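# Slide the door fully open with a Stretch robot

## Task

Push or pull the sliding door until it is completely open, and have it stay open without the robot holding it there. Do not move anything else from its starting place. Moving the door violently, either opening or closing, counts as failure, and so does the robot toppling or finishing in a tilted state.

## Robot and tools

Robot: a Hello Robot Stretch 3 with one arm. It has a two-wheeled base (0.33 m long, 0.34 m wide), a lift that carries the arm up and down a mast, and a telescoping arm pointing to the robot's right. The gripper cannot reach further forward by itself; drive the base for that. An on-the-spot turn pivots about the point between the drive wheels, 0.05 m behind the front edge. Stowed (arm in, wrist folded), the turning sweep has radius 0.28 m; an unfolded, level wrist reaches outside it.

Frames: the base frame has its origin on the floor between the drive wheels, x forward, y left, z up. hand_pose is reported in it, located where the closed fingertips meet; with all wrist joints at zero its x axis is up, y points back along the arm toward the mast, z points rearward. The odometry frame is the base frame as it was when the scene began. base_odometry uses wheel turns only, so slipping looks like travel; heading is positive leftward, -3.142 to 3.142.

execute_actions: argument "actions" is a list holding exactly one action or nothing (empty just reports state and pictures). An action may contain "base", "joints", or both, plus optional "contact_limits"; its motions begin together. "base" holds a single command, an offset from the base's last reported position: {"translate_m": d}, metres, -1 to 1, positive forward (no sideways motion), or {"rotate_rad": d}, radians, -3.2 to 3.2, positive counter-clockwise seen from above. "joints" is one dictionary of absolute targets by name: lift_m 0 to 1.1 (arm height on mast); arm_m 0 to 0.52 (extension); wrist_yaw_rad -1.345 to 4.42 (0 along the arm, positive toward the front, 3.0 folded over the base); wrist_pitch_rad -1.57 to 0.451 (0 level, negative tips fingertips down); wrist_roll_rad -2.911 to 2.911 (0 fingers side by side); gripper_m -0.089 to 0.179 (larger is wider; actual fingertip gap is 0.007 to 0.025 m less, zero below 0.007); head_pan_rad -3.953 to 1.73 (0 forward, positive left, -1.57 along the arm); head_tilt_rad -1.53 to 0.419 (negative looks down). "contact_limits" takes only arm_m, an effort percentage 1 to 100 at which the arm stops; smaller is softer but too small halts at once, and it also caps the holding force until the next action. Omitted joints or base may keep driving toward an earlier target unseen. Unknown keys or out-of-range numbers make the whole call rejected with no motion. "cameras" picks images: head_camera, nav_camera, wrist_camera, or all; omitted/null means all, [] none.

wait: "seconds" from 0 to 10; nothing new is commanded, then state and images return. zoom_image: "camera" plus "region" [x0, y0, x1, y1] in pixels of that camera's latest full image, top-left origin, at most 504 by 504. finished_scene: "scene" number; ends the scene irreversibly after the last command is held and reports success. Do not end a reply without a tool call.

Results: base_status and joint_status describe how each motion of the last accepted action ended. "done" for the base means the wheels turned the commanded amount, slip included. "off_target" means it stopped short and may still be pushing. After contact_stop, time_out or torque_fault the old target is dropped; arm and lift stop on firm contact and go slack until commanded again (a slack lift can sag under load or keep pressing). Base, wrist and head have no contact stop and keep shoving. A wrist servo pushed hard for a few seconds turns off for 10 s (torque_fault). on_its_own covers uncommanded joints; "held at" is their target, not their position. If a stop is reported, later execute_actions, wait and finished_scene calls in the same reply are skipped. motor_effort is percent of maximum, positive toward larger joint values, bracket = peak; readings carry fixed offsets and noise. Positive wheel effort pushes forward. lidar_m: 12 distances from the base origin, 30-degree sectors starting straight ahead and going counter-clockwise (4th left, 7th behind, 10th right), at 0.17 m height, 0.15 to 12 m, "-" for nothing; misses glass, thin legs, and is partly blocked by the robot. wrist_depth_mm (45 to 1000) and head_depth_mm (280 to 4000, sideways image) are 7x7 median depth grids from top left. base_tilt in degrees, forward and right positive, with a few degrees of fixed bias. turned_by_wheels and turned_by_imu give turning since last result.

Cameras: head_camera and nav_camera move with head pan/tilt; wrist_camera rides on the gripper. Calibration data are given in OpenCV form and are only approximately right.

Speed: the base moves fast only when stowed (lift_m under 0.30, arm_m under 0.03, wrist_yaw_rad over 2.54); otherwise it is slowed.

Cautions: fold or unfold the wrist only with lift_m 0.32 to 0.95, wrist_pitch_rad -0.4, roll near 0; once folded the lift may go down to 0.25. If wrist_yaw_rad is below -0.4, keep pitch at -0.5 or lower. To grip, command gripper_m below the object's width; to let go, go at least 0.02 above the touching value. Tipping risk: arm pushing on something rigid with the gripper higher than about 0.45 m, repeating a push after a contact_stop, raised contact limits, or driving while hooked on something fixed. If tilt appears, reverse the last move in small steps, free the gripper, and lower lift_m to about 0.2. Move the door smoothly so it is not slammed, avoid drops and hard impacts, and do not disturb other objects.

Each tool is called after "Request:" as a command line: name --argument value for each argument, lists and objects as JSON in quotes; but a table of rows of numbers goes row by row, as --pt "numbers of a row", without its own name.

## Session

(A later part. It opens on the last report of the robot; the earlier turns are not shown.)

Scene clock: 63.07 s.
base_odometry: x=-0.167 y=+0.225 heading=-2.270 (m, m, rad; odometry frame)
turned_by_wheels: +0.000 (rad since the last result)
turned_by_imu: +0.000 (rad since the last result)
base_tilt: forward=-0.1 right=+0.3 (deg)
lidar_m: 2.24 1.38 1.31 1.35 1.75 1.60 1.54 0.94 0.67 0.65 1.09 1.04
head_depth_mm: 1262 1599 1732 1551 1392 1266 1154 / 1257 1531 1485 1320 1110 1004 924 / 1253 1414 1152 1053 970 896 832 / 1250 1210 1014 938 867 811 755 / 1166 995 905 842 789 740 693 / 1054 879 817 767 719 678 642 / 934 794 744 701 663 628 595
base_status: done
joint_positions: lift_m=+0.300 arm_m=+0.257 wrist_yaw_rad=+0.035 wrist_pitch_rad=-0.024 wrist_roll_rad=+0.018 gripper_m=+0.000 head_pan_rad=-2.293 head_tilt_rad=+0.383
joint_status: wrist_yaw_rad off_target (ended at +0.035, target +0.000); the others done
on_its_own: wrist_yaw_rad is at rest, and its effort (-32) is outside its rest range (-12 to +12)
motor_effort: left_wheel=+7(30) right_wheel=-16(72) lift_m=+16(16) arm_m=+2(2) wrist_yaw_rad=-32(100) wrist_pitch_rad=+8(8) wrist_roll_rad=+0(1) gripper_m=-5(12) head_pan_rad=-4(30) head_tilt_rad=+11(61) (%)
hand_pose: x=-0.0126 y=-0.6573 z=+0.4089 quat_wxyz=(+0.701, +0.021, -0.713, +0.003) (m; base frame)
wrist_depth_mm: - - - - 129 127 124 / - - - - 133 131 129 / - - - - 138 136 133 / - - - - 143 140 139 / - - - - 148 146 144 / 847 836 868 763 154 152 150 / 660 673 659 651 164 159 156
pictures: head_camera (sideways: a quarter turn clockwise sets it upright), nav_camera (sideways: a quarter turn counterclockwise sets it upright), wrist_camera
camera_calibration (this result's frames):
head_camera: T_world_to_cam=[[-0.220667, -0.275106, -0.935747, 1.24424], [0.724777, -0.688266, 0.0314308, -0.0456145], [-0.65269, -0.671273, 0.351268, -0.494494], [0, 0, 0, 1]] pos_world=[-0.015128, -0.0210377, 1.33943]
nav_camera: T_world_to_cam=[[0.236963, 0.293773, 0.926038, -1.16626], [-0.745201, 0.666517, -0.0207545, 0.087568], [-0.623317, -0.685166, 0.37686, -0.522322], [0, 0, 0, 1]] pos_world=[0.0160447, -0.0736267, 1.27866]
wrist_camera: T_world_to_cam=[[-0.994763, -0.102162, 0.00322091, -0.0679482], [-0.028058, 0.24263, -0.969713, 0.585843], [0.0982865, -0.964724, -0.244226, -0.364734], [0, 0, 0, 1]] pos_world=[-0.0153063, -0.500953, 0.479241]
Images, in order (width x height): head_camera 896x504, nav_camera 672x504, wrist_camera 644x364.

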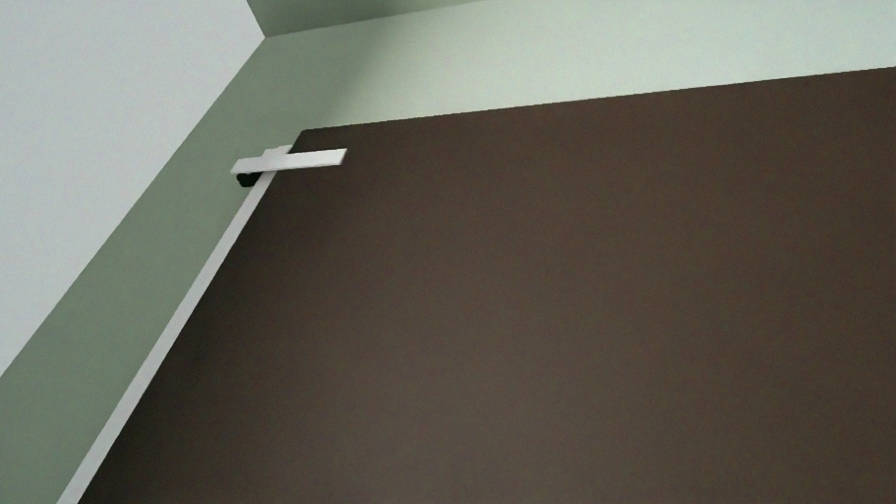

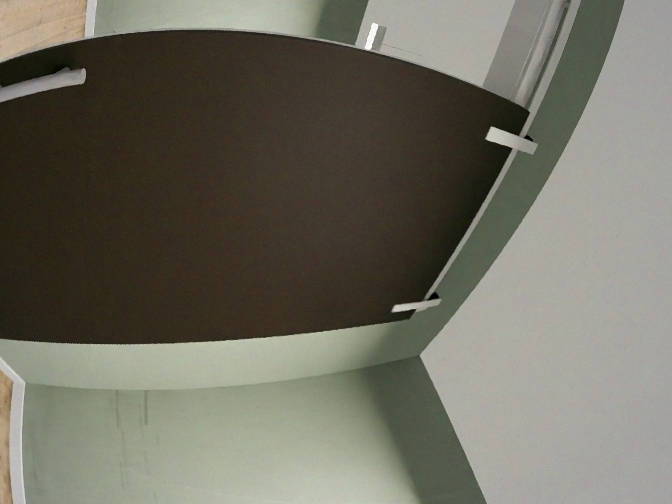

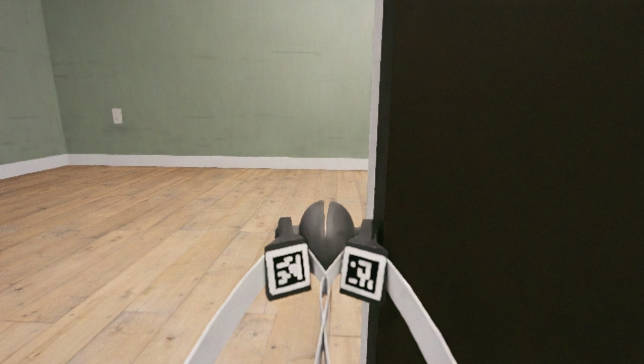

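At or near the stop; test a little more.

Request:
execute_actions --actions '[{"base":{"translate_m":-0.025}}]' --cameras '["head_camera","wrist_camera"]'

Request:
execute_actions --actions '[{"base":{"translate_m":0.05}}]' --cameras '["head_camera","wrist_camera"]'

Scene clock: 71.90 s.
base_odometry: x=-0.151 y=+0.244 heading=-2.269 (m, m, rad; odometry frame)
turned_by_wheels: +0.001 (rad since the last result)
turned_by_imu: +0.000 (rad since the last result)
base_tilt: forward=-0.1 right=+0.3 (deg)
lidar_m: 2.25 1.39 1.32 1.35 1.72 1.58 1.51 0.94 0.68 0.65 1.13 1.05
head_depth_mm: 1265 1597 1736 1564 1399 1260 1158 / 1262 1531 1486 1335 1113 1002 929 / 1261 1416 1155 1054 971 896 835 / 1252 1219 1020 936 868 810 759 / 1172 992 907 844 792 739 697 / 1049 876 821 767 722 679 642 / 931 795 747 703 664 628 597
base_status: done
joint_positions: lift_m=+0.300 arm_m=+0.257 wrist_yaw_rad=+0.094 wrist_pitch_rad=-0.024 wrist_roll_rad=+0.018 gripper_m=+0.000 head_pan_rad=-2.293 head_tilt_rad=+0.383
joint_status: not commanded
on_its_own: wrist_yaw_rad is held at +0.052, not at your +0.000, by its stall guard, which is still easing; right_wheel is at rest, and its effort (-21) is outside its rest range (-18 to +18)
motor_effort: left_wheel=+9(15) right_wheel=-21(31) lift_m=+17(16) arm_m=+2(2) wrist_yaw_rad=-40(53) wrist_pitch_rad=+8(8) wrist_roll_rad=+1(0) gripper_m=-5(7) head_pan_rad=-3(3) head_tilt_rad=+10(12) (%)
hand_pose: x=+0.0026 y=-0.6563 z=+0.4089 quat_wxyz=(+0.700, +0.042, -0.712, +0.024) (m; base frame)
wrist_depth_mm: - - - - 130 125 122 / - - - - 134 130 126 / - - - - 139 134 131 / - - - - 144 139 134 / - - - - 150 145 140 / 853 856 844 762 155 150 145 / 638 654 659 655 163 157 150
pictures: head_camera (sideways: a quarter turn clockwise sets it upright), wrist_camera
camera_calibration (this result's frames):
head_camera: T_world_to_cam=[[-0.220747, -0.275137, -0.935719, 1.2442], [0.724703, -0.688345, 0.0314338, -0.0456179], [-0.652746, -0.671179, 0.351342, -0.494591], [0, 0, 0, 1]] pos_world=[-0.0151283, -0.0210331, 1.33943]
wrist_camera: T_world_to_cam=[[-0.986916, -0.161205, 0.00320206, -0.091495], [-0.0424319, 0.240512, -0.969718, 0.584687], [0.155553, -0.957166, -0.244205, -0.360482], [0, 0, 0, 1]] pos_world=[-0.00941445, -0.500414, 0.479243]
Images, in order (width x height): head_camera 896x504, wrist_camera 644x364.

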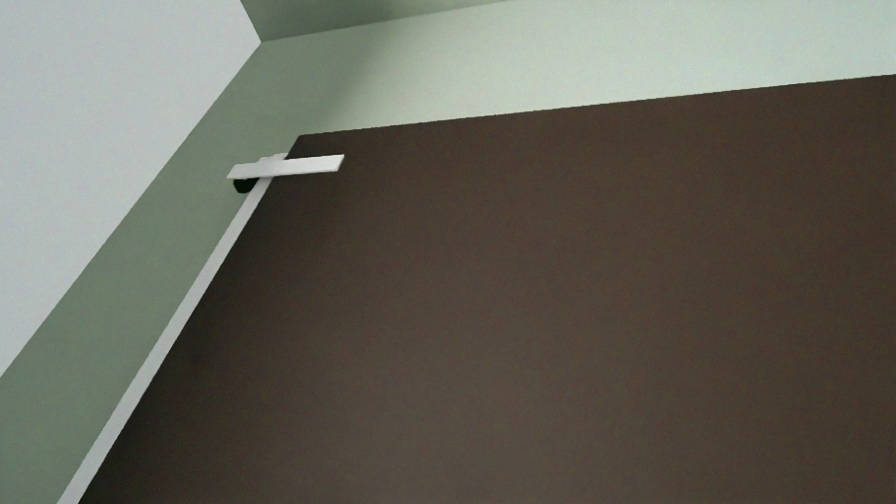

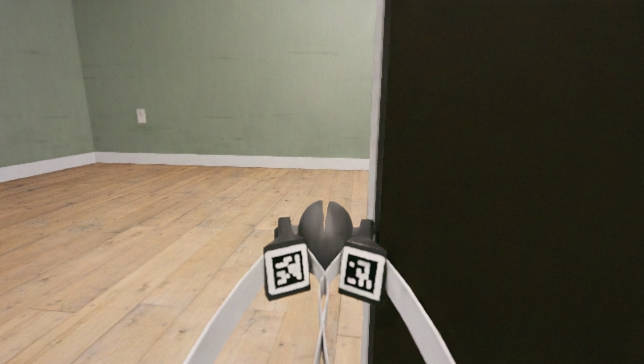

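Scene clock: 73.60 s.
base_odometry: x=-0.183 y=+0.206 heading=-2.269 (m, m, rad; odometry frame)
turned_by_wheels: +0.000 (rad since the last result)
turned_by_imu: -0.001 (rad since the last result)
base_tilt: forward=-0.1 right=+0.3 (deg)
lidar_m: 2.21 1.37 1.29 1.35 1.76 1.63 1.56 0.94 0.68 0.65 1.06 1.01
head_depth_mm: 1265 1599 1773 1559 1398 1260 1156 / 1262 1537 1483 1227 1100 1003 929 / 1256 1418 1149 1053 968 894 834 / 1247 1214 1016 936 869 811 758 / 1167 993 909 844 787 738 694 / 1050 877 819 766 720 680 642 / 933 796 744 703 662 628 596
base_status: done
joint_positions: lift_m=+0.300 arm_m=+0.257 wrist_yaw_rad=+0.113 wrist_pitch_rad=-0.024 wrist_roll_rad=+0.018 gripper_m=+0.000 head_pan_rad=-2.293 head_tilt_rad=+0.383
joint_status: not commanded
on_its_own: wrist_yaw_rad is held at +0.111, not at your +0.000, by its stall guard, which is not easing now
motor_effort: left_wheel=-2(7) right_wheel=+4(11) lift_m=+16(16) arm_m=+2(2) wrist_yaw_rad=-1(20) wrist_pitch_rad=+8(8) wrist_roll_rad=+1(0) gripper_m=-3(5) head_pan_rad=-3(3) head_tilt_rad=+11(10) (%)
hand_pose: x=+0.0073 y=-0.6558 z=+0.4089 quat_wxyz=(+0.700, +0.049, -0.712, +0.031) (m; base frame)
wrist_depth_mm: - - - - - 142 120 / - - - - - 140 124 / - - - - - 138 129 / - - - - - 139 134 / - - - - 294 144 137 / 830 857 850 748 240 149 143 / 652 663 658 657 608 154 148
pictures: head_camera (sideways: a quarter turn clockwise sets it upright), wrist_camera
camera_calibration (this result's frames):
head_camera: T_world_to_cam=[[-0.220811, -0.275156, -0.935698, 1.24418], [0.724634, -0.688417, 0.031436, -0.0456203], [-0.6528, -0.671097, 0.351398, -0.494662], [0, 0, 0, 1]] pos_world=[-0.015129, -0.0210293, 1.33943]
wrist_camera: T_world_to_cam=[[-0.983785, -0.179322, 0.00318137, -0.0986988], [-0.0468221, 0.239669, -0.969725, 0.584257], [0.173131, -0.95415, -0.244179, -0.358906], [0, 0, 0, 1]] pos_world=[-0.00760469, -0.500177, 0.479246]
Images, in order (width x height): head_camera 896x504, wrist_camera 644x364.

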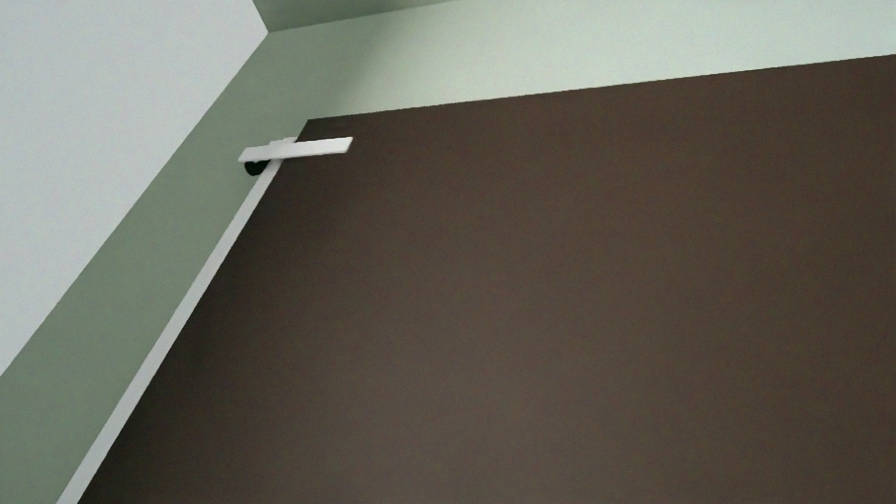

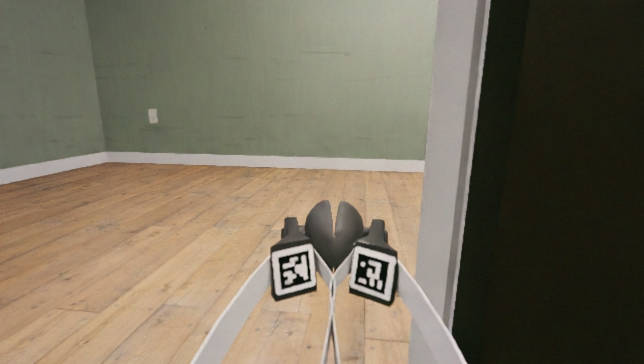

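Request:
finished_scene --scene 1

The scene is finished: the task was done.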